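# Stow lamp-lit kits in drawers, return tower-colour kit

## Task

Several or all of the kits sitting on the tray have a lit lamp beside them, and no two lit lamps share a colour. Move every kit with a lit lamp into its own drawer, using only drawers that held nothing at the outset, and close all drawers completely. Kits without a lit lamp stay on the tray. After a short while the signal tower shows one of the lamp colours. Take out only the kit whose lamp showed that colour, set it back on the tray, and close all drawers completely once more. The final arrangement must hold up without the robot supporting anything. Finally, open the grippers and pull the arms away.

## Robot and tools

Robot: two 7-joint arms, left_arm and right_arm, each ending in a two-finger parallel gripper. The names are labels only: left_arm sits on the +y side of the world frame and does not match either side of a picture.

World frame: origin on the table surface midway between the arms, +x points away from the robot across the table, +z points up. Units are metres for positions and radians for joints.

Cameras: cam_head_left and cam_head_right (896x504, fixed head views) and cam_left_wrist and cam_right_wrist (616x616 fisheye on the hands). A calibration block gives K, distortion and T_world_to_cam per camera; treat it as approximate (fixed cameras can be off by a couple of degrees and several millimetres, wrist camera poses follow the reported joints).

Tool execute_actions. Argument actions is a list holding zero or one item; optional pictures (true/false) controls whether images come back.
- Empty list: nothing new is commanded; you just receive the current state.
- Item with rows (and optional steps, 1 to 15, default 15): a motion. Each control step lasts 1/30 s. Row k is used on step k; if steps outnumber rows, the final row keeps being used.
- Item with only steps (up to 300): a pause, measured from the previous result, with your own reply time already counted in it.
Each row is one flat list of 20 numbers covering both arms: first left_arm's 7 joint targets, then its gripper position, force_limit, speed; then the same 10 for right_arm. Always send all 20 even if one arm is idle.
Joint numbers are absolute target angles in radians (same order as the Joint positions line): waist -2.744 to 2.744, shoulder -1.784 to 1.784, upper arm roll -2.901 to 2.901, elbow -3.042 to -0.152, forearm roll -2.807 to 2.807, wrist pitch 0.544 to 4.517, wrist roll -3.016 to 3.016. True ends may differ by up to 0.018 rad. A call is refused (nothing is sent) if a target exceeds a stated end by over 0.018 rad and is also further out than the joint's last reading. Targets beyond a real end are clipped to it, and the result may then say "joint sent to its limit"; absence of that line proves nothing.
Gripper numbers are absolute settings in [-1, 1]. position: +1 is fully open (140 mm), near -0.8 the pads touch, -1 closes until blocked. force_limit: roughly 14 N at -1, 60 N at 0, 107 N at +1. speed: about 30 mm/s at -1, 140 at 0, 250 at +1. To leave a gripper untouched, repeat its previous three values; a 0 is a real command, not a skip.

Motion behaviour: each step, the command a joint actually receives is kept close to its measured angle (0.248 rad lead for waist, shoulder, upper arm roll, elbow; 0.677 forearm roll; 0.715 wrist pitch; 1.54 wrist roll), and if the targets would move a hand over 70 mm from where it is, all are pulled back proportionally. So large moves need several calls. Between calls the arms keep heading for the last row sent, and stop doing so once everything has nearly stopped or a step is HELD. The simulation keeps running while you compose a reply.

Result lines: per-arm end_effector_position and end_effector_quat_wxyz (estimates, less exact at long reach). That position is the midpoint between the pads when shut; closed fingertips extend about 33 mm past it, open ones about 9 mm, along the gripper's +z; fingers separate along its y. Closing pushes the tips about 24 mm outward, so keep clearance above surfaces. Joint positions, Joint velocities, Joint torques (raw drive output, nonzero in free air) and External joint torques (estimated outside load incl. friction and held weight, or "no reading"). object_status: 0 moving, 1 blocked while opening, 2 blocked while closing (a grip), 3 reached target or pads met (thin items may still be held). position_measured is in counts, 3 fully open to 230 pads together, not linear. HELD marks steps where your row was partly or wholly not sent; "joint command not followed" means a clearance check altered joint targets while the rest ran.

Gripping: command -1 and confirm status 2. Stopped fingers stay put until position changes by at least 0.01 or the object yields or slips. To tighten, raise force_limit and switch between -1 and -0.98.

Faults and heat: joint load limits (N m) are waist 35, shoulder 35, upper arm roll 32, elbow 30, forearm roll 12, wrist pitch 12, wrist roll 12; outside force on an arm, tool or held item, including its weight, must stay under 40 N. Exceeding either halts that arm for 10 s and drops the rest of the call. Sustained holding heats motors; a MOTOR HOT warning precedes an OVER-TEMPERATURE FAULT that brakes the arm until it cools.

Avoid: arms touching or pushing each other, anything leaving the table (instant failure), dropping or slamming items, forceful pushes on drawers. Held parts may get a brief tug and loose items a nudge, so recheck grips and positions.

Tool zoom_image: camera (one of the four names) and region [x0, y0, x1, y1] in that camera's pixels, top-left origin, no larger than 504 by 504; returns an enlarged crop of the latest image, useful for reading lamp and tower colours.

Tool finished_scene: argument scene is the current scene's number. It ends the scene permanently and reports success; the next scene's task appears in its result. Answering without any tool call ends everything.

Each tool is called after "Emit:" by a JSON object that holds its "api" and its "payload".

## Session

Emit:
{"api": "execute_actions", "payload": {"actions": []}}

Scene clock: 0.00 s of 15600.00 s.
left_arm: end_effector_position=(+0.4309, +0.6673, +0.3597) position_measured=3 object_status=3 end_effector_quat_wxyz=(+0.092, +0.914, -0.355, -0.172) | right_arm: end_effector_position=(+0.5271, -0.0817, +0.2502) position_measured=3 object_status=3 end_effector_quat_wxyz=(-0.390, +0.815, -0.409, +0.127)
Joint positions: left_arm=[ 0.48   0.203 -0.008 -1.428  0.146  1.266 -0.326] | right_arm=[ 0.733  0.017 -0.05  -2.264  1.415  2.995 -1.392]
Joint velocities: left_arm=[ 0.    -0.    -0.001 -0.001  0.002 -0.    -0.   ] | right_arm=[ 0.     0.     0.001  0.001 -0.    -0.001 -0.001]
Joint torques (N m, as the joint torque sensors report them, + toward a larger angle): no reading
External joint torques (N m, as the arm's controller estimates them; a push from outside toward a larger angle lowers the number): no reading

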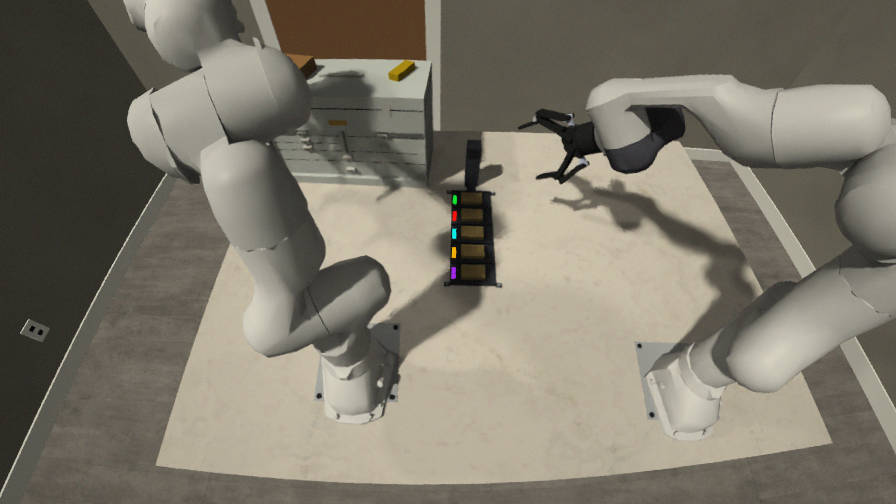

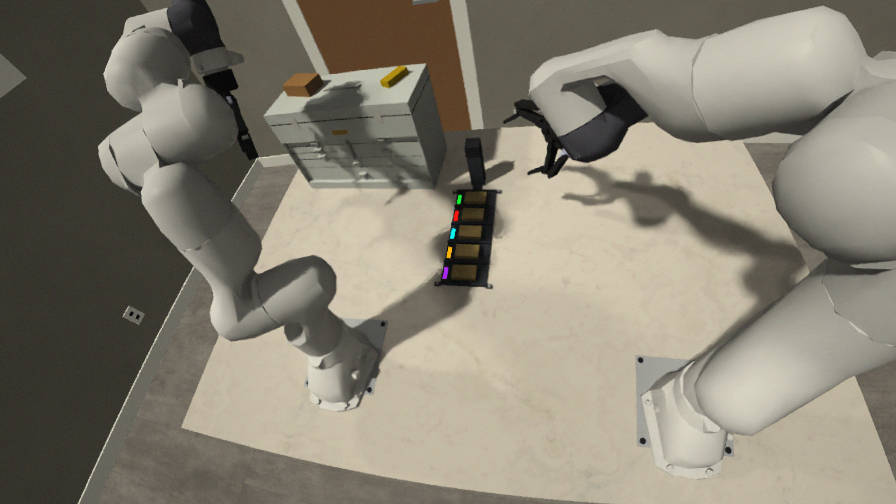

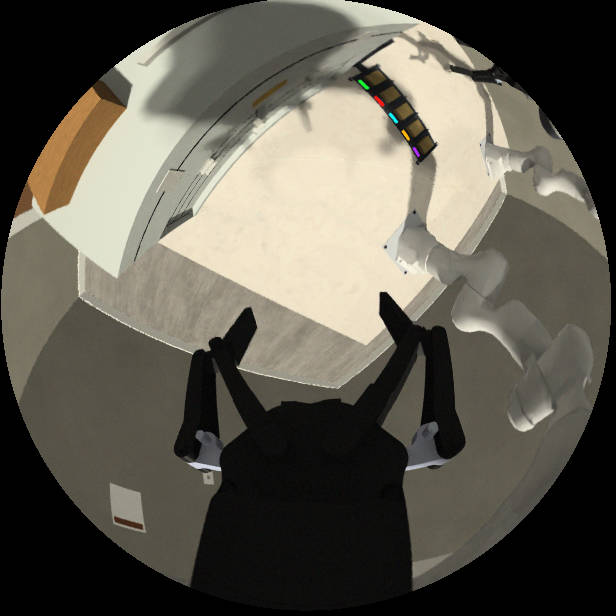

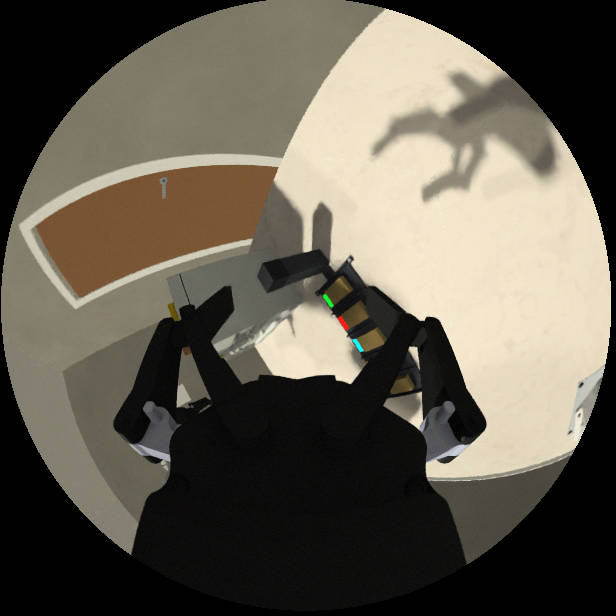

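Emit:
{"api": "zoom_image", "payload": {"camera": "cam_head_right", "region": [250, 50, 520, 300]}}

Emit:
{"api": "execute_actions", "payload": {"actions": [{"rows": [[0.9,-0.3,0,-2.2,0,1.9,0.785,1,0,0, 0.0,-0.3,0,-2.2,0,1.9,0.785,1,0,0]], "steps": 15}], "pictures": false}}

Emit:
{"api": "execute_actions", "payload": {"actions": [{"steps": 90}]}}

Region (250, 50, 520, 300) of cam_head_right's 896x504 image, scaled by 1.867, with more detail than that image has; it fills the top 467 rows of this view, and the rest is white.

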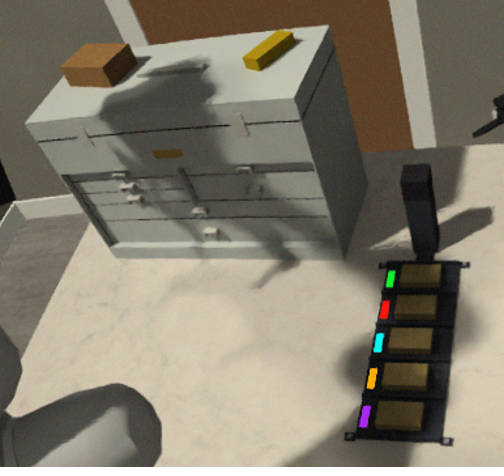

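Scene clock: 19.83 s of 15600.00 s.
left_arm: end_effector_position=(+0.2798, +0.7536, +0.3027) position_measured=3 object_status=3 end_effector_quat_wxyz=(+0.022, +0.852, -0.523, -0.006) | right_arm: end_effector_position=(+0.5041, -0.2552, +0.3537) position_measured=3 object_status=3 end_effector_quat_wxyz=(-0.268, +0.793, -0.546, +0.023)
Joint positions: left_arm=[ 0.9   -0.293  0.011 -2.164  0.011  1.825  0.452] | right_arm=[ 0.263 -0.268 -0.008 -2.202  0.471  2.304 -0.448]
Joint velocities: left_arm=[ 0.     0.061 -0.071 -0.617 -0.073  0.375  1.078] | right_arm=[-0.71  -0.1   -0.006  0.002 -1.052 -0.675  1.222]
Joint torques (N m, as the joint torque sensors report them, + toward a larger angle): left_arm=[ -0.04 -29.23  -4.71  31.65   0.27   4.44   0.79] | right_arm=[  1.99 -24.48  -0.17  26.03  -0.37   2.01   0.61]
External joint torques (N m, as the arm's controller estimates them; a push from outside toward a larger angle lowers the number): left_arm=[ 1.51  1.27 -2.62 -1.61 -0.55  0.83  0.8 ] | right_arm=[-0.73 -1.91 -0.94  1.16 -1.36 -0.8   0.65]
Steps of this call (steps 1 to 90: nothing new was sent; then 16.33 s passed at rest; steps 91 to 105: all 15 steps of this action). Readings (joint positions | what the end effector reports):
91: left_arm=[0.499 0.180 -0.018 -1.466 0.129 1.315 -0.276] | right_arm=[0.708 0.006 -0.039 -2.266 1.357 2.945 -1.330] | left_arm position_measured=3 object_status=3 | right_arm position_measured=3 object_status=3
92: left_arm=[0.527 0.149 -0.022 -1.507 0.113 1.365 -0.224] | right_arm=[0.676 -0.018 -0.030 -2.262 1.284 2.884 -1.257] | left_arm position_measured=3 object_status=3 | right_arm position_measured=3 object_status=3
94: left_arm=[0.598 0.076 -0.021 -1.589 0.087 1.456 -0.123] | right_arm=[0.598 -0.089 -0.017 -2.247 1.116 2.749 -1.091] | left_arm position_measured=3 object_status=3 | right_arm position_measured=3 object_status=3
98: left_arm=[0.767 -0.104 -0.010 -1.780 0.049 1.619 0.081] | right_arm=[0.447 -0.212 -0.012 -2.213 0.811 2.514 -0.787] | left_arm position_measured=3 object_status=3 | right_arm position_measured=3 object_status=3
105: the state above

Scene clock: 22.83 s of 15600.00 s.
left_arm: end_effector_position=(+0.2910, +0.7580, +0.2941) position_measured=3 object_status=3 end_effector_quat_wxyz=(+0.002, +0.754, -0.657, -0.001) | right_arm: end_effector_position=(+0.4005, -0.4723, +0.2938) position_measured=3 object_status=3 end_effector_quat_wxyz=(+0.001, -0.345, +0.938, +0.002)
Joint positions: left_arm=[ 0.9   -0.298  0.003 -2.199  0.003  1.896  0.778] | right_arm=[ 0.002 -0.298 -0.002 -2.201  0.004  1.903  0.78 ]
Joint velocities: left_arm=[-0.    -0.001 -0.     0.001 -0.     0.    -0.002] | right_arm=[ 0.001  0.     0.001 -0.    -0.002 -0.001  0.001]
Joint torques (N m, as the joint torque sensors report them, + toward a larger angle): left_arm=[ -0.21 -23.41  -1.57  22.75   0.18   3.23   0.4 ] | right_arm=[ -1.1  -23.72  -0.44  25.26  -0.32   1.76   0.45]
External joint torques (N m, as the arm's controller estimates them; a push from outside toward a larger angle lowers the number): left_arm=[-0.17 -1.58 -1.23 -1.72 -0.57  0.77  0.4 ] | right_arm=[-1.2  -2.09 -0.29  0.92 -1.07 -0.7   0.45]
Steps of this call (steps 1 to 75: the robot went on to your last target; steps 76 to 90: nothing new was sent). Readings (joint positions | what the end effector reports):
1: left_arm=[0.900 -0.292 0.009 -2.180 0.009 1.836 0.486] | right_arm=[0.237 -0.272 -0.007 -2.202 0.434 2.281 -0.406] | left_arm position_measured=3 object_status=3 | right_arm position_measured=3 object_status=3
2: left_arm=[0.900 -0.292 0.006 -2.189 0.007 1.846 0.516] | right_arm=[0.212 -0.274 -0.006 -2.202 0.400 2.259 -0.365] | left_arm position_measured=3 object_status=3 | right_arm position_measured=3 object_status=3
4: left_arm=[0.900 -0.293 0.004 -2.197 0.005 1.862 0.568] | right_arm=[0.163 -0.279 -0.006 -2.202 0.332 2.213 -0.277] | left_arm position_measured=3 object_status=3 | right_arm position_measured=3 object_status=3
8: left_arm=[0.900 -0.297 0.003 -2.198 0.004 1.880 0.643] | right_arm=[0.079 -0.288 -0.005 -2.201 0.199 2.115 -0.071] | left_arm position_measured=3 object_status=3 | right_arm position_measured=3 object_status=3
90: the state above
All arms were judged still, so your last target was given up. Only a new action makes them travel on or press farther. Fingers that are still opening or closing keep moving.
camera_calibration (this result's frames):
cam_left_wrist: T_world_to_cam=[[-0.998409, 0.0225899, -0.0516671, 0.296809], [-0.00101452, 0.908907, 0.416998, -0.798228], [0.0563805, 0.416386, -0.907438, 0.125423], [0, 0, 0, 1]] pos_world=[0.288455, 0.666586, 0.462008]
cam_right_wrist: T_world_to_cam=[[-0.646814, 0.762428, 0.0183231, 0.610915], [0.706074, 0.589579, 0.392245, -0.128254], [0.288256, 0.266647, -0.919678, 0.456937], [0, 0, 0, 1]] pos_world=[0.353991, -0.512004, 0.459348]

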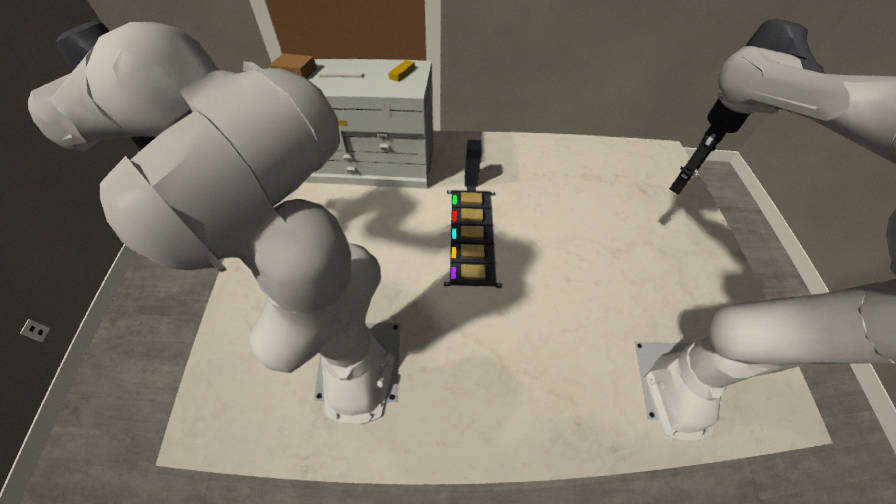

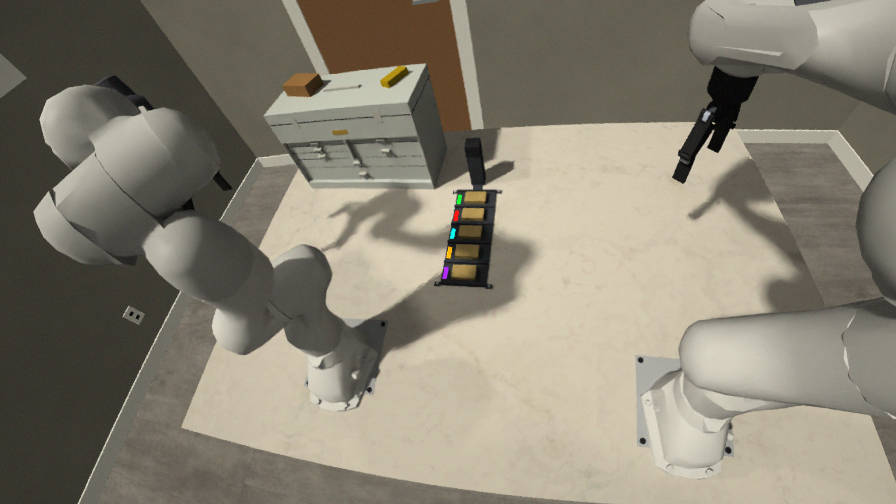

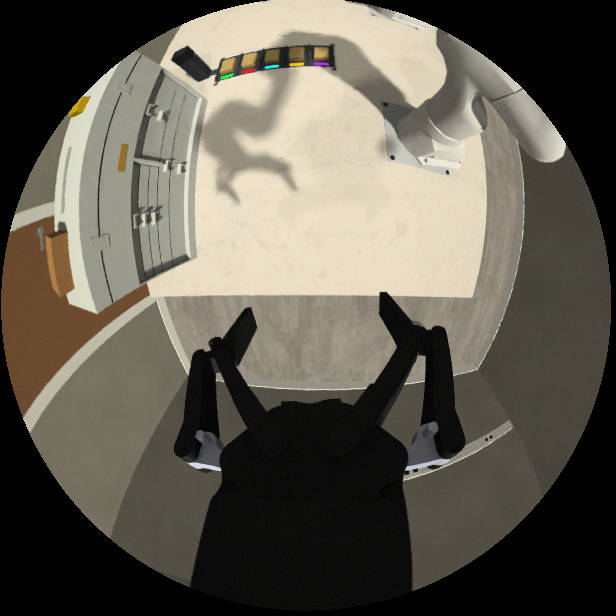

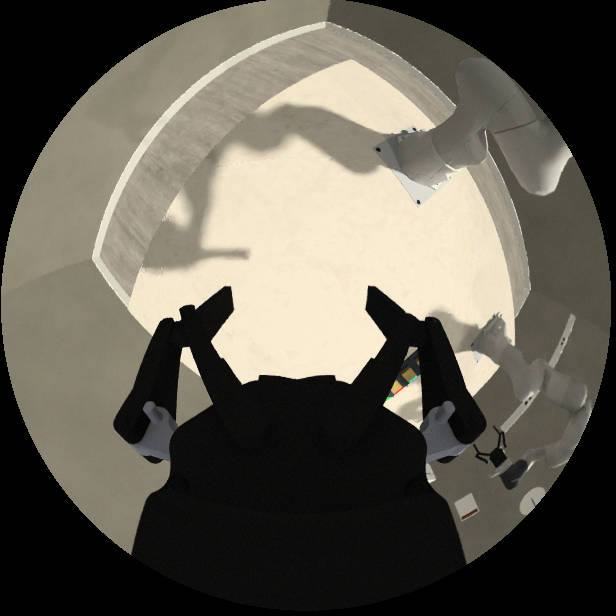

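Emit:
{"api": "zoom_image", "payload": {"camera": "cam_left_wrist", "region": [60, 30, 350, 300]}}

Emit:
{"api": "zoom_image", "payload": {"camera": "cam_head_right", "region": [270, 110, 450, 200]}}

Region (60, 30, 350, 300) of cam_left_wrist's 616x616 image, scaled by 1.738, with more detail than that image has; it fills the top 469 rows of this view, and the rest is white.

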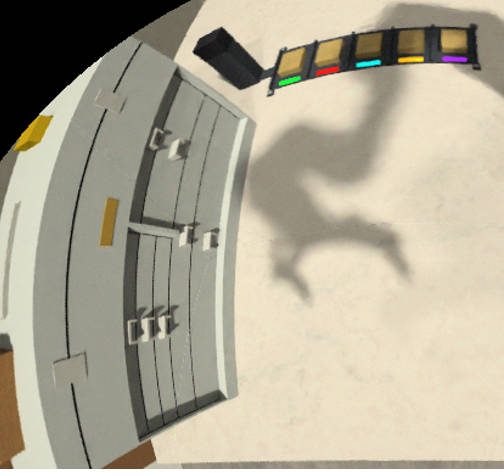

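Region (270, 110, 450, 200) of cam_head_right's 896x504 image, scaled by 2.800, with more detail than that image has.

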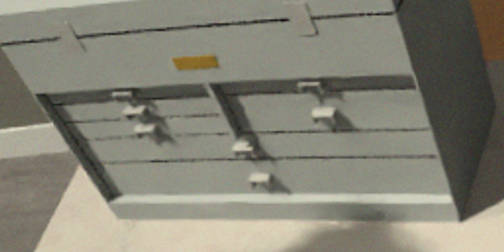

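Emit:
{"api": "execute_actions", "payload": {"actions": [{"rows": [[0.165,-0.468,0,-2.968,0,2.971,-1.571,1,0,0, 0.0,-0.3,0,-2.2,0,1.9,0.785,1,0,0]], "steps": 15}], "pictures": false}}

Emit:
{"api": "execute_actions", "payload": {"actions": [{"steps": 90}]}}

Scene clock: 96.23 s of 15600.00 s.
left_arm: end_effector_position=(+0.4518, +0.5768, +0.2044) position_measured=3 object_status=3 end_effector_quat_wxyz=(-0.136, +0.887, -0.425, +0.120) | right_arm: end_effector_position=(+0.4005, -0.4723, +0.2938) position_measured=3 object_status=3 end_effector_quat_wxyz=(+0.001, -0.345, +0.939, +0.002)
Joint positions: left_arm=[ 0.382 -0.453  0.003 -2.719  0.003  2.631 -0.281] | right_arm=[ 0.002 -0.298 -0.002 -2.201  0.004  1.903  0.78 ]
Joint velocities: left_arm=[-1.192 -0.052 -0.081 -1.191 -0.     0.948 -2.137] | right_arm=[-0.001 -0.002  0.001  0.     0.001 -0.     0.   ]
Joint torques (N m, as the joint torque sensors report them, + toward a larger angle): left_arm=[  3.32 -16.66   3.35  26.88   0.31   4.73  -0.74] | right_arm=[ -0.93 -24.    -0.21  24.82  -0.3    1.78   0.38]
External joint torques (N m, as the arm's controller estimates them; a push from outside toward a larger angle lowers the number): left_arm=[-2.68 -1.06 -0.51 -1.06 -0.24  1.05 -0.73] | right_arm=[-0.98 -2.23  0.    0.44 -1.05 -0.68  0.38]
Steps of this call (steps 1 to 90: nothing new was sent; then 69.90 s passed at rest; steps 91 to 105: all 15 steps of this action). Readings (joint positions | what the end effector reports):
91: left_arm=[0.880 -0.313 0.011 -2.225 0.003 1.943 0.721] | right_arm=[0.002 -0.298 -0.002 -2.201 0.004 1.903 0.780] | left_arm position_measured=3 object_status=3 | right_arm position_measured=3 object_status=3
92: left_arm=[0.854 -0.332 0.013 -2.256 0.003 1.991 0.659] | right_arm=[0.002 -0.298 -0.002 -2.201 0.004 1.903 0.780] | left_arm position_measured=3 object_status=3 | right_arm position_measured=3 object_status=3
94: left_arm=[0.793 -0.366 0.012 -2.317 0.003 2.092 0.533] | right_arm=[0.002 -0.298 -0.002 -2.201 0.004 1.903 0.780] | left_arm position_measured=3 object_status=3 | right_arm position_measured=3 object_status=3
98: left_arm=[0.663 -0.413 0.008 -2.445 0.003 2.304 0.269] | right_arm=[0.002 -0.298 -0.002 -2.201 0.004 1.903 0.780] | left_arm position_measured=3 object_status=3 | right_arm position_measured=3 object_status=3
105: the state above

Scene clock: 99.23 s of 15600.00 s.
left_arm: end_effector_position=(+0.4520, +0.4711, +0.1490) position_measured=3 object_status=3 end_effector_quat_wxyz=(-0.023, +0.969, +0.083, +0.230) | right_arm: end_effector_position=(+0.4005, -0.4723, +0.2938) position_measured=3 object_status=3 end_effector_quat_wxyz=(+0.001, -0.345, +0.939, +0.002)
Joint positions: left_arm=[ 0.168 -0.466 -0.003 -2.967  0.003  2.967 -1.564] | right_arm=[ 0.002 -0.298 -0.002 -2.201  0.004  1.903  0.78 ]
Joint velocities: left_arm=[-0.001 -0.     0.001  0.    -0.001 -0.001  0.003] | right_arm=[ 0.001  0.     0.     0.001  0.    -0.001 -0.001]
Joint torques (N m, as the joint torque sensors report them, + toward a larger angle): left_arm=[ -2.29 -13.33   2.05  19.    -0.04   4.15  -0.27] | right_arm=[ -1.15 -24.03  -0.64  25.13  -0.32   1.75   0.43]
External joint torques (N m, as the arm's controller estimates them; a push from outside toward a larger angle lowers the number): left_arm=[-2.31 -1.2   2.44 -1.69 -0.56  0.82 -0.28] | right_arm=[-1.24 -2.35 -0.48  0.76 -1.07 -0.71  0.43]
Steps of this call (steps 1 to 60: the robot went on to your last target; steps 61 to 90: nothing new was sent). Readings (joint positions | what the end effector reports):
1: left_arm=[0.341 -0.455 0.001 -2.762 0.003 2.666 -0.358] | right_arm=[0.002 -0.298 -0.002 -2.201 0.004 1.903 0.780] | left_arm position_measured=3 object_status=3 | right_arm position_measured=3 object_status=3
2: left_arm=[0.299 -0.458 0.001 -2.810 0.003 2.706 -0.450] | right_arm=[0.002 -0.298 -0.002 -2.201 0.004 1.903 0.780] | left_arm position_measured=3 object_status=3 | right_arm position_measured=3 object_status=3
4: left_arm=[0.222 -0.460 -0.003 -2.901 0.003 2.789 -0.667] | right_arm=[0.002 -0.298 -0.002 -2.201 0.004 1.903 0.780] | left_arm position_measured=3 object_status=3 | right_arm position_measured=3 object_status=3
8: left_arm=[0.175 -0.461 -0.004 -2.961 0.003 2.882 -0.985] | right_arm=[0.002 -0.298 -0.002 -2.201 0.004 1.903 0.780] | left_arm position_measured=3 object_status=3 | right_arm position_measured=3 object_status=3
90: the state above
All arms were judged still, so your last target was given up. Only a new action makes them travel on or press farther. Fingers that are still opening or closing keep moving.
camera_calibration (this result's frames):
cam_left_wrist: T_world_to_cam=[[0.0531246, -0.990469, -0.127077, 0.469712], [-0.99833, -0.0497845, -0.0293199, 0.492122], [0.022714, 0.128422, -0.991459, 0.267573], [0, 0, 0, 1]] pos_world=[0.460269, 0.455373, 0.339406]
cam_right_wrist: T_world_to_cam=[[-0.64672, 0.762509, 0.0182519, 0.61093], [0.706153, 0.589535, 0.39217, -0.128271], [0.288273, 0.266513, -0.919712, 0.456914], [0, 0, 0, 1]] pos_world=[0.353964, -0.511993, 0.459382]

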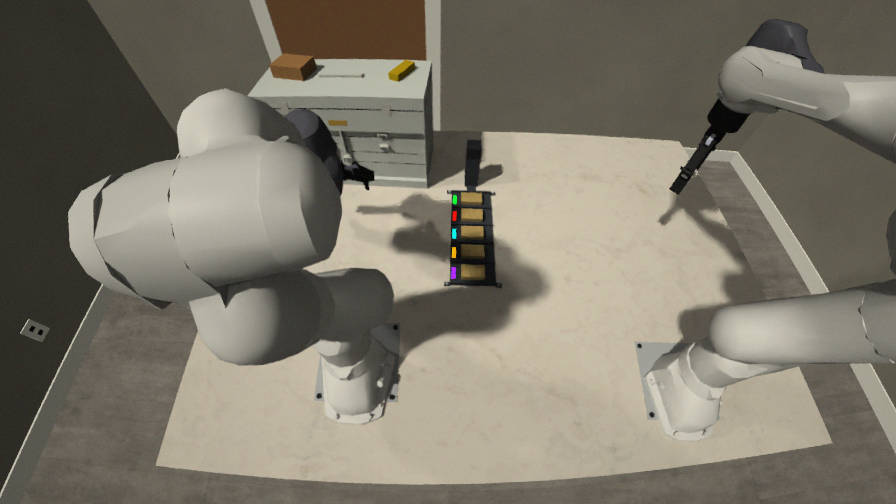

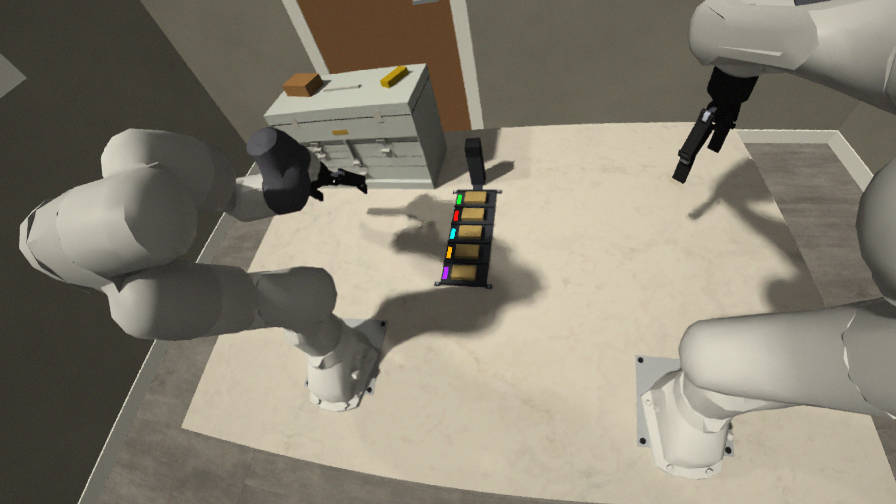

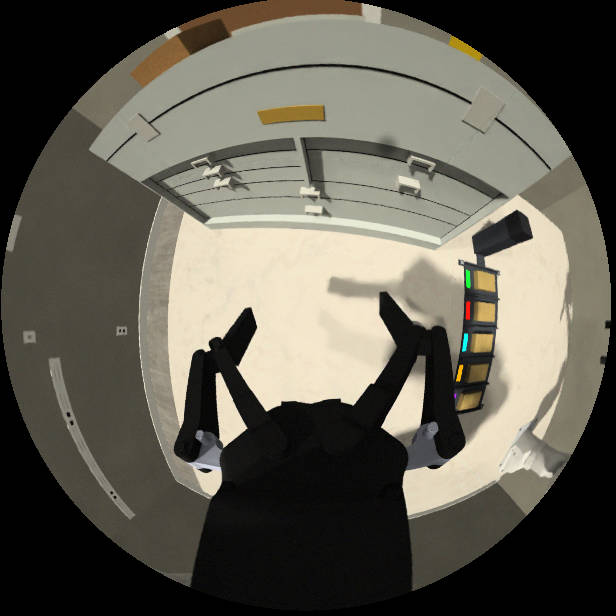

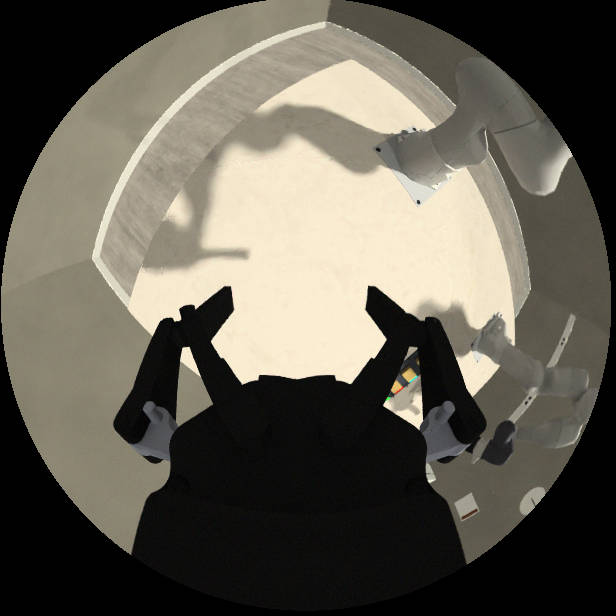

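Emit:
{"api": "execute_actions", "payload": {"actions": [{"rows": [[0.165,-0.468,0,-2.968,0,2.971,1.571,1,0,0, 0.0,-0.3,0,-2.2,0,1.9,0.785,1,0,0]], "steps": 15}], "pictures": false}}

Emit:
{"api": "execute_actions", "payload": {"actions": [{"steps": 80}]}}

Scene clock: 116.90 s of 15600.00 s.
left_arm: end_effector_position=(+0.4519, +0.4711, +0.1490) position_measured=3 object_status=3 end_effector_quat_wxyz=(+0.216, -0.503, +0.833, -0.082) | right_arm: end_effector_position=(+0.4005, -0.4723, +0.2939) position_measured=3 object_status=3 end_effector_quat_wxyz=(+0.001, -0.345, +0.939, +0.002)
Joint positions: left_arm=[ 0.168 -0.466 -0.002 -2.967  0.002  2.967  0.662] | right_arm=[ 0.002 -0.298 -0.002 -2.201  0.004  1.903  0.78 ]
Joint velocities: left_arm=[ 0.     0.001 -0.    -0.002 -0.002  0.     2.989] | right_arm=[ 0.001  0.001  0.001  0.001  0.001 -0.001 -0.   ]
Joint torques (N m, as the joint torque sensors report them, + toward a larger angle): left_arm=[ -1.7  -13.42   1.42  18.63   0.1    3.98   1.05] | right_arm=[ -1.06 -23.91  -0.03  24.99  -0.28   1.79   0.45]
External joint torques (N m, as the arm's controller estimates them; a push from outside toward a larger angle lowers the number): left_arm=[-1.73 -1.37  1.76 -1.95 -0.34  0.73  1.13] | right_arm=[-1.1  -2.22  0.17  0.59 -1.04 -0.67  0.45]
Steps of this call (steps 1 to 90: nothing new was sent; then 14.17 s passed at rest; steps 91 to 105: all 15 steps of this action). Readings (joint positions | what the end effector reports):
91: left_arm=[0.168 -0.466 -0.002 -2.967 0.002 2.967 -1.417] | right_arm=[0.002 -0.298 -0.002 -2.201 0.004 1.903 0.780] | left_arm position_measured=3 object_status=3 | right_arm position_measured=3 object_status=3
92: left_arm=[0.168 -0.466 -0.002 -2.967 0.002 2.967 -1.259] | right_arm=[0.002 -0.298 -0.002 -2.201 0.004 1.903 0.780] | left_arm position_measured=3 object_status=3 | right_arm position_measured=3 object_status=3
94: left_arm=[0.168 -0.466 -0.002 -2.967 0.002 2.967 -0.942] | right_arm=[0.002 -0.298 -0.002 -2.201 0.004 1.903 0.780] | left_arm position_measured=3 object_status=3 | right_arm position_measured=3 object_status=3
98: left_arm=[0.168 -0.466 -0.002 -2.967 0.002 2.967 -0.310] | right_arm=[0.002 -0.298 -0.002 -2.201 0.004 1.903 0.780] | left_arm position_measured=3 object_status=3 | right_arm position_measured=3 object_status=3
105: the state above

Scene clock: 119.57 s of 15600.00 s.
left_arm: end_effector_position=(+0.4519, +0.4711, +0.1490) position_measured=3 object_status=3 end_effector_quat_wxyz=(+0.230, -0.090, +0.969, +0.021) | right_arm: end_effector_position=(+0.4005, -0.4723, +0.2939) position_measured=3 object_status=3 end_effector_quat_wxyz=(+0.001, -0.345, +0.939, +0.002)
Joint positions: left_arm=[ 0.168 -0.466 -0.002 -2.967  0.002  2.967  1.564] | right_arm=[ 0.002 -0.298 -0.002 -2.201  0.004  1.903  0.78 ]
Joint velocities: left_arm=[ 0.001 -0.    -0.    -0.    -0.001 -0.001 -0.001] | right_arm=[ 0.     0.    -0.     0.001 -0.    -0.    -0.   ]
Joint torques (N m, as the joint torque sensors report them, + toward a larger angle): left_arm=[ -2.03 -12.85   0.9   19.9    0.06   4.03   0.48] | right_arm=[ -1.14 -23.66  -0.31  24.75  -0.25   1.82   0.35]
External joint torques (N m, as the arm's controller estimates them; a push from outside toward a larger angle lowers the number): left_arm=[-2.03 -0.77  1.29 -0.74 -0.43  0.79  0.49] | right_arm=[-1.12 -1.97 -0.03  0.37 -1.   -0.63  0.35]
Steps of this call (steps 1 to 60: the robot went on to your last target; steps 61 to 80: nothing new was sent). Readings (joint positions | what the end effector reports):
1: left_arm=[0.168 -0.466 -0.002 -2.967 0.002 2.967 0.755] | right_arm=[0.002 -0.298 -0.002 -2.201 0.004 1.903 0.780] | left_arm position_measured=3 object_status=3 | right_arm position_measured=3 object_status=3
2: left_arm=[0.168 -0.466 -0.002 -2.967 0.002 2.967 0.839] | right_arm=[0.002 -0.298 -0.002 -2.201 0.004 1.903 0.780] | left_arm position_measured=3 object_status=3 | right_arm position_measured=3 object_status=3
4: left_arm=[0.168 -0.466 -0.002 -2.967 0.002 2.967 0.982] | right_arm=[0.002 -0.298 -0.002 -2.201 0.004 1.903 0.780] | left_arm position_measured=3 object_status=3 | right_arm position_measured=3 object_status=3
8: left_arm=[0.168 -0.466 -0.002 -2.967 0.002 2.967 1.189] | right_arm=[0.002 -0.298 -0.002 -2.201 0.004 1.903 0.780] | left_arm position_measured=3 object_status=3 | right_arm position_measured=3 object_status=3
80: the state above
All arms were judged still, so your last target was given up. Only a new action makes them travel on or press farther. Fingers that are still opening or closing keep moving.
camera_calibration (this result's frames):
cam_left_wrist: T_world_to_cam=[[-0.0162597, 0.999651, 0.0208415, -0.458518], [0.626769, -0.00605034, 0.779181, -0.383383], [0.779035, 0.025732, -0.626452, -0.0802494], [0, 0, 0, 1]] pos_world=[0.295355, 0.458103, 0.258009]
cam_right_wrist: T_world_to_cam=[[-0.646719, 0.762511, 0.018224, 0.610937], [0.706154, 0.589548, 0.392146, -0.128254], [0.288272, 0.266477, -0.919722, 0.456916], [0, 0, 0, 1]] pos_world=[0.353956, -0.511992, 0.459396]

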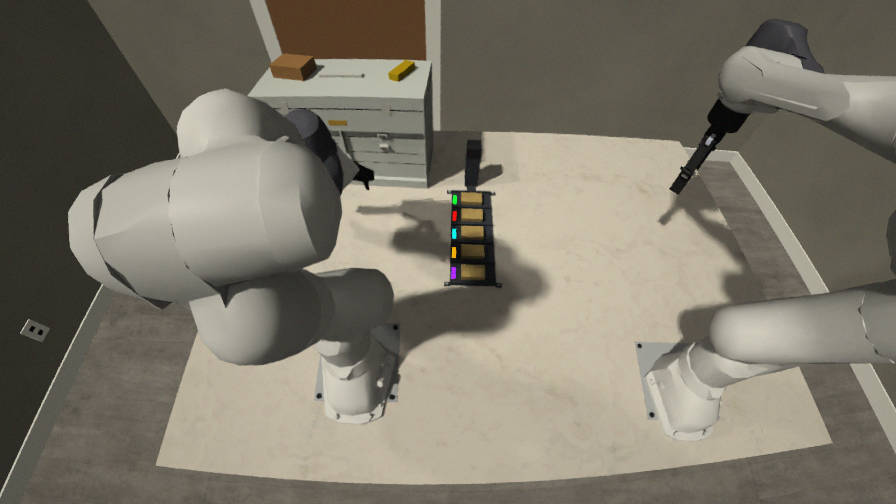

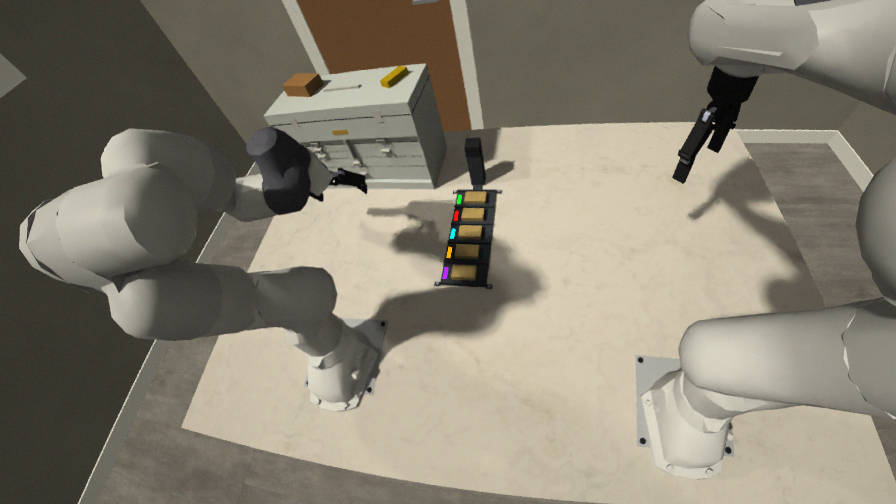

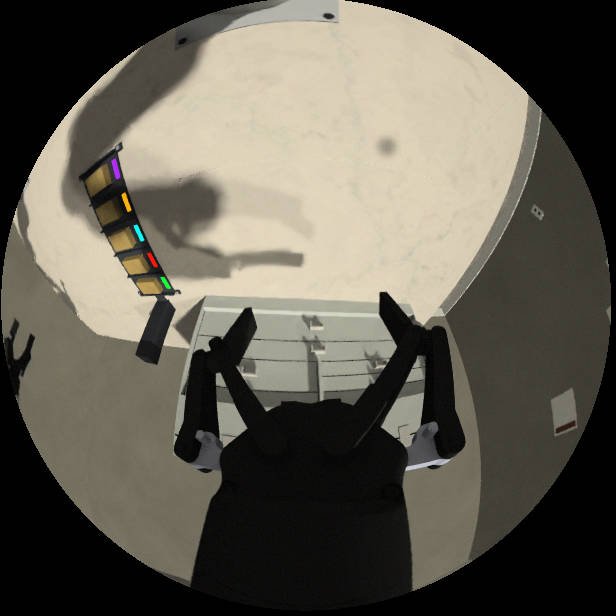

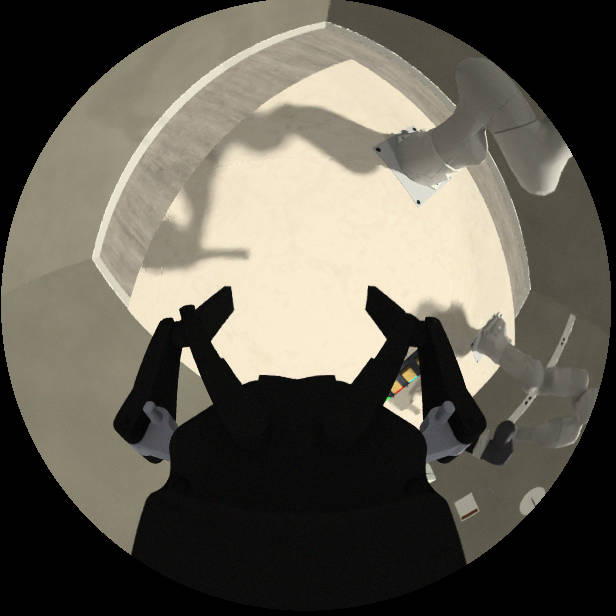

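Emit:
{"api": "zoom_image", "payload": {"camera": "cam_left_wrist", "region": [170, 280, 470, 420]}}

Region (170, 280, 470, 420) of cam_left_wrist's 616x616 image, scaled by 1.680, with more detail than that image has; it fills the top 235 rows of this view, and the rest is white.

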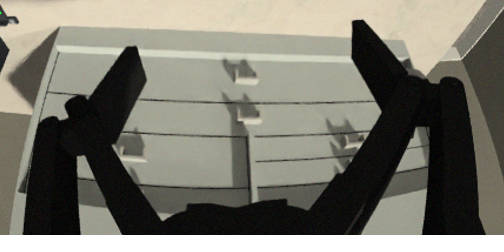

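Emit:
{"api": "execute_actions", "payload": {"actions": [{"rows": [[0.139,0.2116,0,-2.761,0,3.643,1.571,0,0,0, 0.0,-0.3,0,-2.2,0,1.9,0.785,1,0,0]], "steps": 15}], "pictures": false}}

Emit:
{"api": "execute_actions", "payload": {"actions": [{"steps": 60}]}}

Scene clock: 164.70 s of 15600.00 s.
left_arm: end_effector_position=(+0.5448, +0.4733, +0.0475) position_measured=108 object_status=0 end_effector_quat_wxyz=(+0.290, -0.076, +0.954, +0.021) | right_arm: end_effector_position=(+0.4005, -0.4723, +0.2939) position_measured=3 object_status=3 end_effector_quat_wxyz=(+0.001, -0.345, +0.939, +0.002)
Joint positions: left_arm=[ 0.142  0.196 -0.002 -2.77   0.002  3.556  1.564] | right_arm=[ 0.002 -0.298 -0.002 -2.201  0.004  1.903  0.78 ]
Joint velocities: left_arm=[-0.002  0.364 -0.    -0.003  0.     0.444  0.   ] | right_arm=[-0.001  0.001  0.    -0.001 -0.    -0.001 -0.   ]
Joint torques (N m, as the joint torque sensors report them, + toward a larger angle): left_arm=[ -1.9  -36.44   1.89  17.59  -0.12   5.54   0.41] | right_arm=[ -0.97 -24.01  -0.58  25.18  -0.27   1.78   0.41]
External joint torques (N m, as the arm's controller estimates them; a push from outside toward a larger angle lowers the number): left_arm=[-1.99  1.28  1.57 -1.19 -0.22  0.84  0.43] | right_arm=[-0.98 -2.41 -0.33  0.87 -1.02 -0.67  0.41]
Steps of this call (steps 1 to 90: nothing new was sent; then 41.63 s passed at rest; steps 91 to 105: all 15 steps of this action). Readings (joint positions | what the end effector reports):
91: left_arm=[0.167 -0.450 -0.002 -2.956 0.002 2.996 1.564] | right_arm=[0.002 -0.298 -0.002 -2.201 0.004 1.903 0.780] | left_arm position_measured=3 object_status=0 | right_arm position_measured=3 object_status=3
92: left_arm=[0.165 -0.426 -0.002 -2.937 0.002 3.030 1.564] | right_arm=[0.002 -0.298 -0.002 -2.201 0.004 1.903 0.780] | left_arm position_measured=10 object_status=0 | right_arm position_measured=3 object_status=3
94: left_arm=[0.161 -0.372 -0.002 -2.898 0.002 3.105 1.564] | right_arm=[0.002 -0.298 -0.002 -2.201 0.004 1.903 0.780] | left_arm position_measured=25 object_status=0 | right_arm position_measured=3 object_status=3
98: left_arm=[0.150 -0.174 -0.002 -2.801 0.002 3.330 1.564] | right_arm=[0.002 -0.298 -0.002 -2.201 0.004 1.903 0.780] | left_arm position_measured=55 object_status=0 | right_arm position_measured=3 object_status=3
105: the state above

Scene clock: 166.70 s of 15600.00 s.
left_arm: end_effector_position=(+0.5620, +0.4759, +0.0644) position_measured=129 object_status=3 end_effector_quat_wxyz=(+0.326, -0.075, +0.942, +0.024) | right_arm: end_effector_position=(+0.4005, -0.4723, +0.2939) position_measured=3 object_status=3 end_effector_quat_wxyz=(+0.001, -0.345, +0.939, +0.002)
Joint positions: left_arm=[ 0.142  0.21  -0.002 -2.762  0.002  3.639  1.564] | right_arm=[ 0.002 -0.298 -0.002 -2.201  0.004  1.903  0.78 ]
Joint velocities: left_arm=[-0.001  0.     0.001 -0.    -0.001  0.    -0.   ] | right_arm=[ 0.    -0.     0.    -0.     0.    -0.001 -0.001]
Joint torques (N m, as the joint torque sensors report them, + toward a larger angle): left_arm=[ -2.46 -27.05   1.74  13.08  -0.1    4.17   0.45] | right_arm=[ -0.69 -23.6   -0.1   24.84  -0.23   1.8    0.38]
External joint torques (N m, as the arm's controller estimates them; a push from outside toward a larger angle lowers the number): left_arm=[-2.47  0.49  1.54  0.35 -0.23  0.77  0.47] | right_arm=[-0.81 -2.    0.02  0.54 -1.   -0.65  0.38]
Steps of this call (steps 1 to 30: the robot went on to your last target; steps 31 to 60: nothing new was sent). Readings (joint positions | what the end effector reports):
1: left_arm=[0.142 0.204 -0.002 -2.769 0.002 3.570 1.564] | right_arm=[0.002 -0.298 -0.002 -2.201 0.004 1.903 0.780] | left_arm position_measured=116 object_status=0 | right_arm position_measured=3 object_status=3
2: left_arm=[0.142 0.208 -0.002 -2.768 0.002 3.581 1.564] | right_arm=[0.002 -0.298 -0.002 -2.201 0.004 1.903 0.780] | left_arm position_measured=123 object_status=0 | right_arm position_measured=3 object_status=3
4: left_arm=[0.142 0.210 -0.002 -2.766 0.002 3.600 1.564] | right_arm=[0.002 -0.298 -0.002 -2.201 0.004 1.903 0.780] | left_arm position_measured=129 object_status=0 | right_arm position_measured=3 object_status=3
8: left_arm=[0.142 0.210 -0.002 -2.763 0.002 3.622 1.564] | right_arm=[0.002 -0.298 -0.002 -2.201 0.004 1.903 0.780] | left_arm position_measured=129 object_status=0 | right_arm position_measured=3 object_status=3
60: the state above
All arms were judged still, so your last target was given up. Only a new action makes them travel on or press farther. Fingers that are still opening or closing keep moving.
camera_calibration (this result's frames):
cam_left_wrist: T_world_to_cam=[[0.00275987, 0.99873, 0.0503109, -0.471919], [0.460736, -0.0459229, 0.886348, -0.281064], [0.887533, 0.0207338, -0.460278, -0.288461], [0, 0, 0, 1]] pos_world=[0.386817, 0.464393, 0.140091]
cam_right_wrist: T_world_to_cam=[[-0.64672, 0.76251, 0.0182031, 0.610943], [0.706154, 0.589561, 0.392128, -0.128239], [0.28827, 0.266451, -0.919731, 0.456917], [0, 0, 0, 1]] pos_world=[0.35395, -0.511991, 0.459406]

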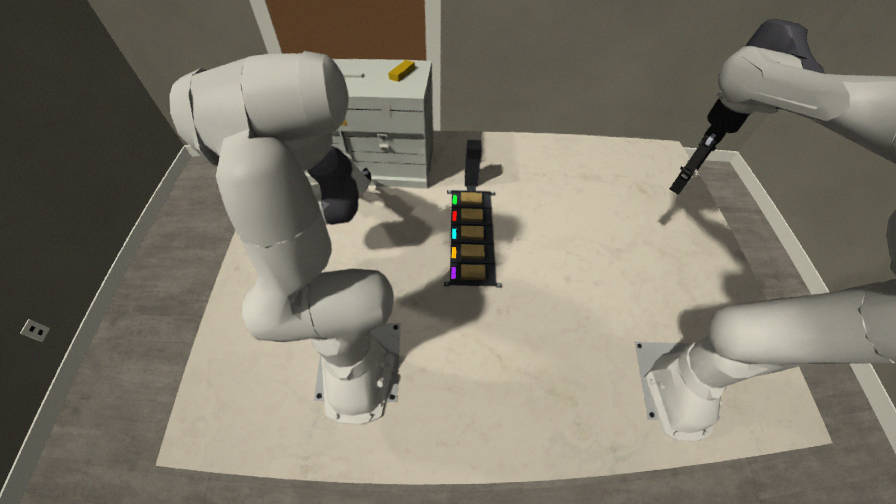

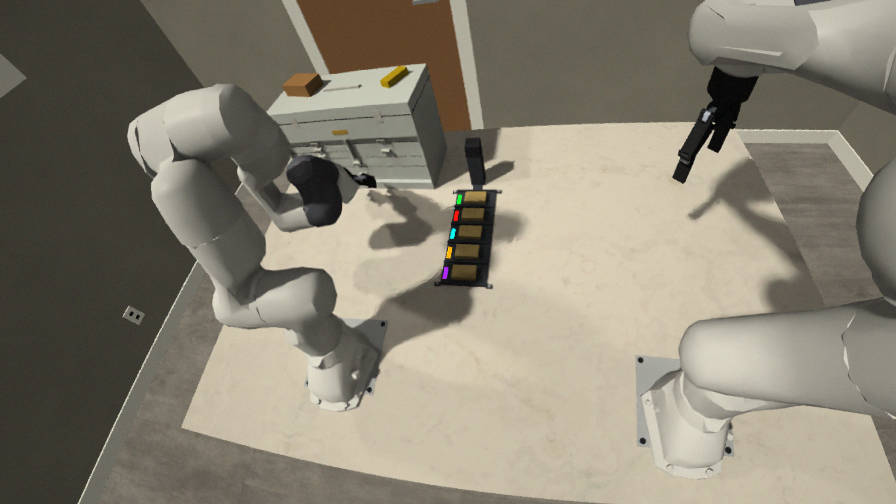

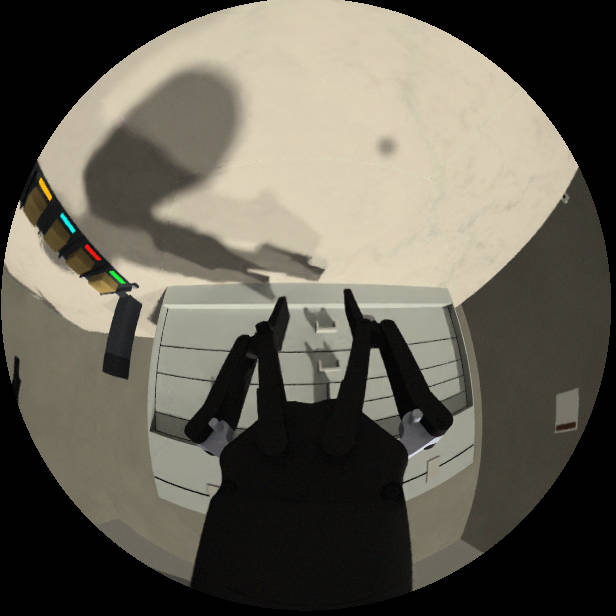

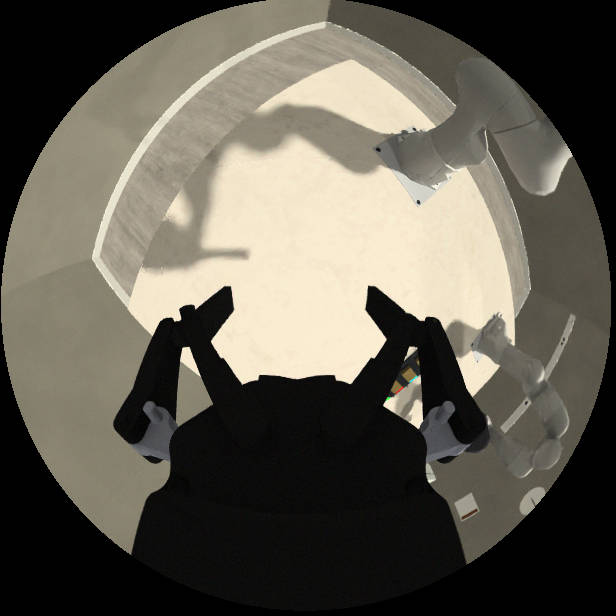

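Emit:
{"api": "zoom_image", "payload": {"camera": "cam_left_wrist", "region": [240, 270, 400, 400]}}

Region (240, 270, 400, 400) of cam_left_wrist's 616x616 image, scaled by 3.150, with more detail than that image has; it fills the top 410 rows of this view, and the rest is white.

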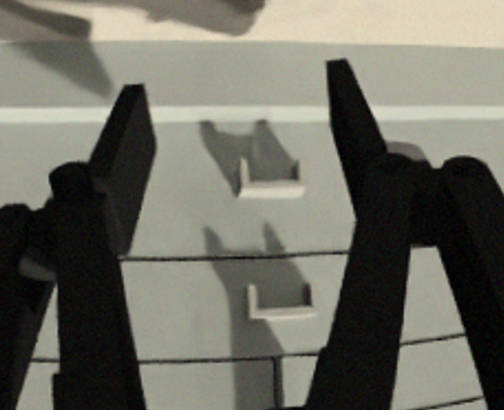

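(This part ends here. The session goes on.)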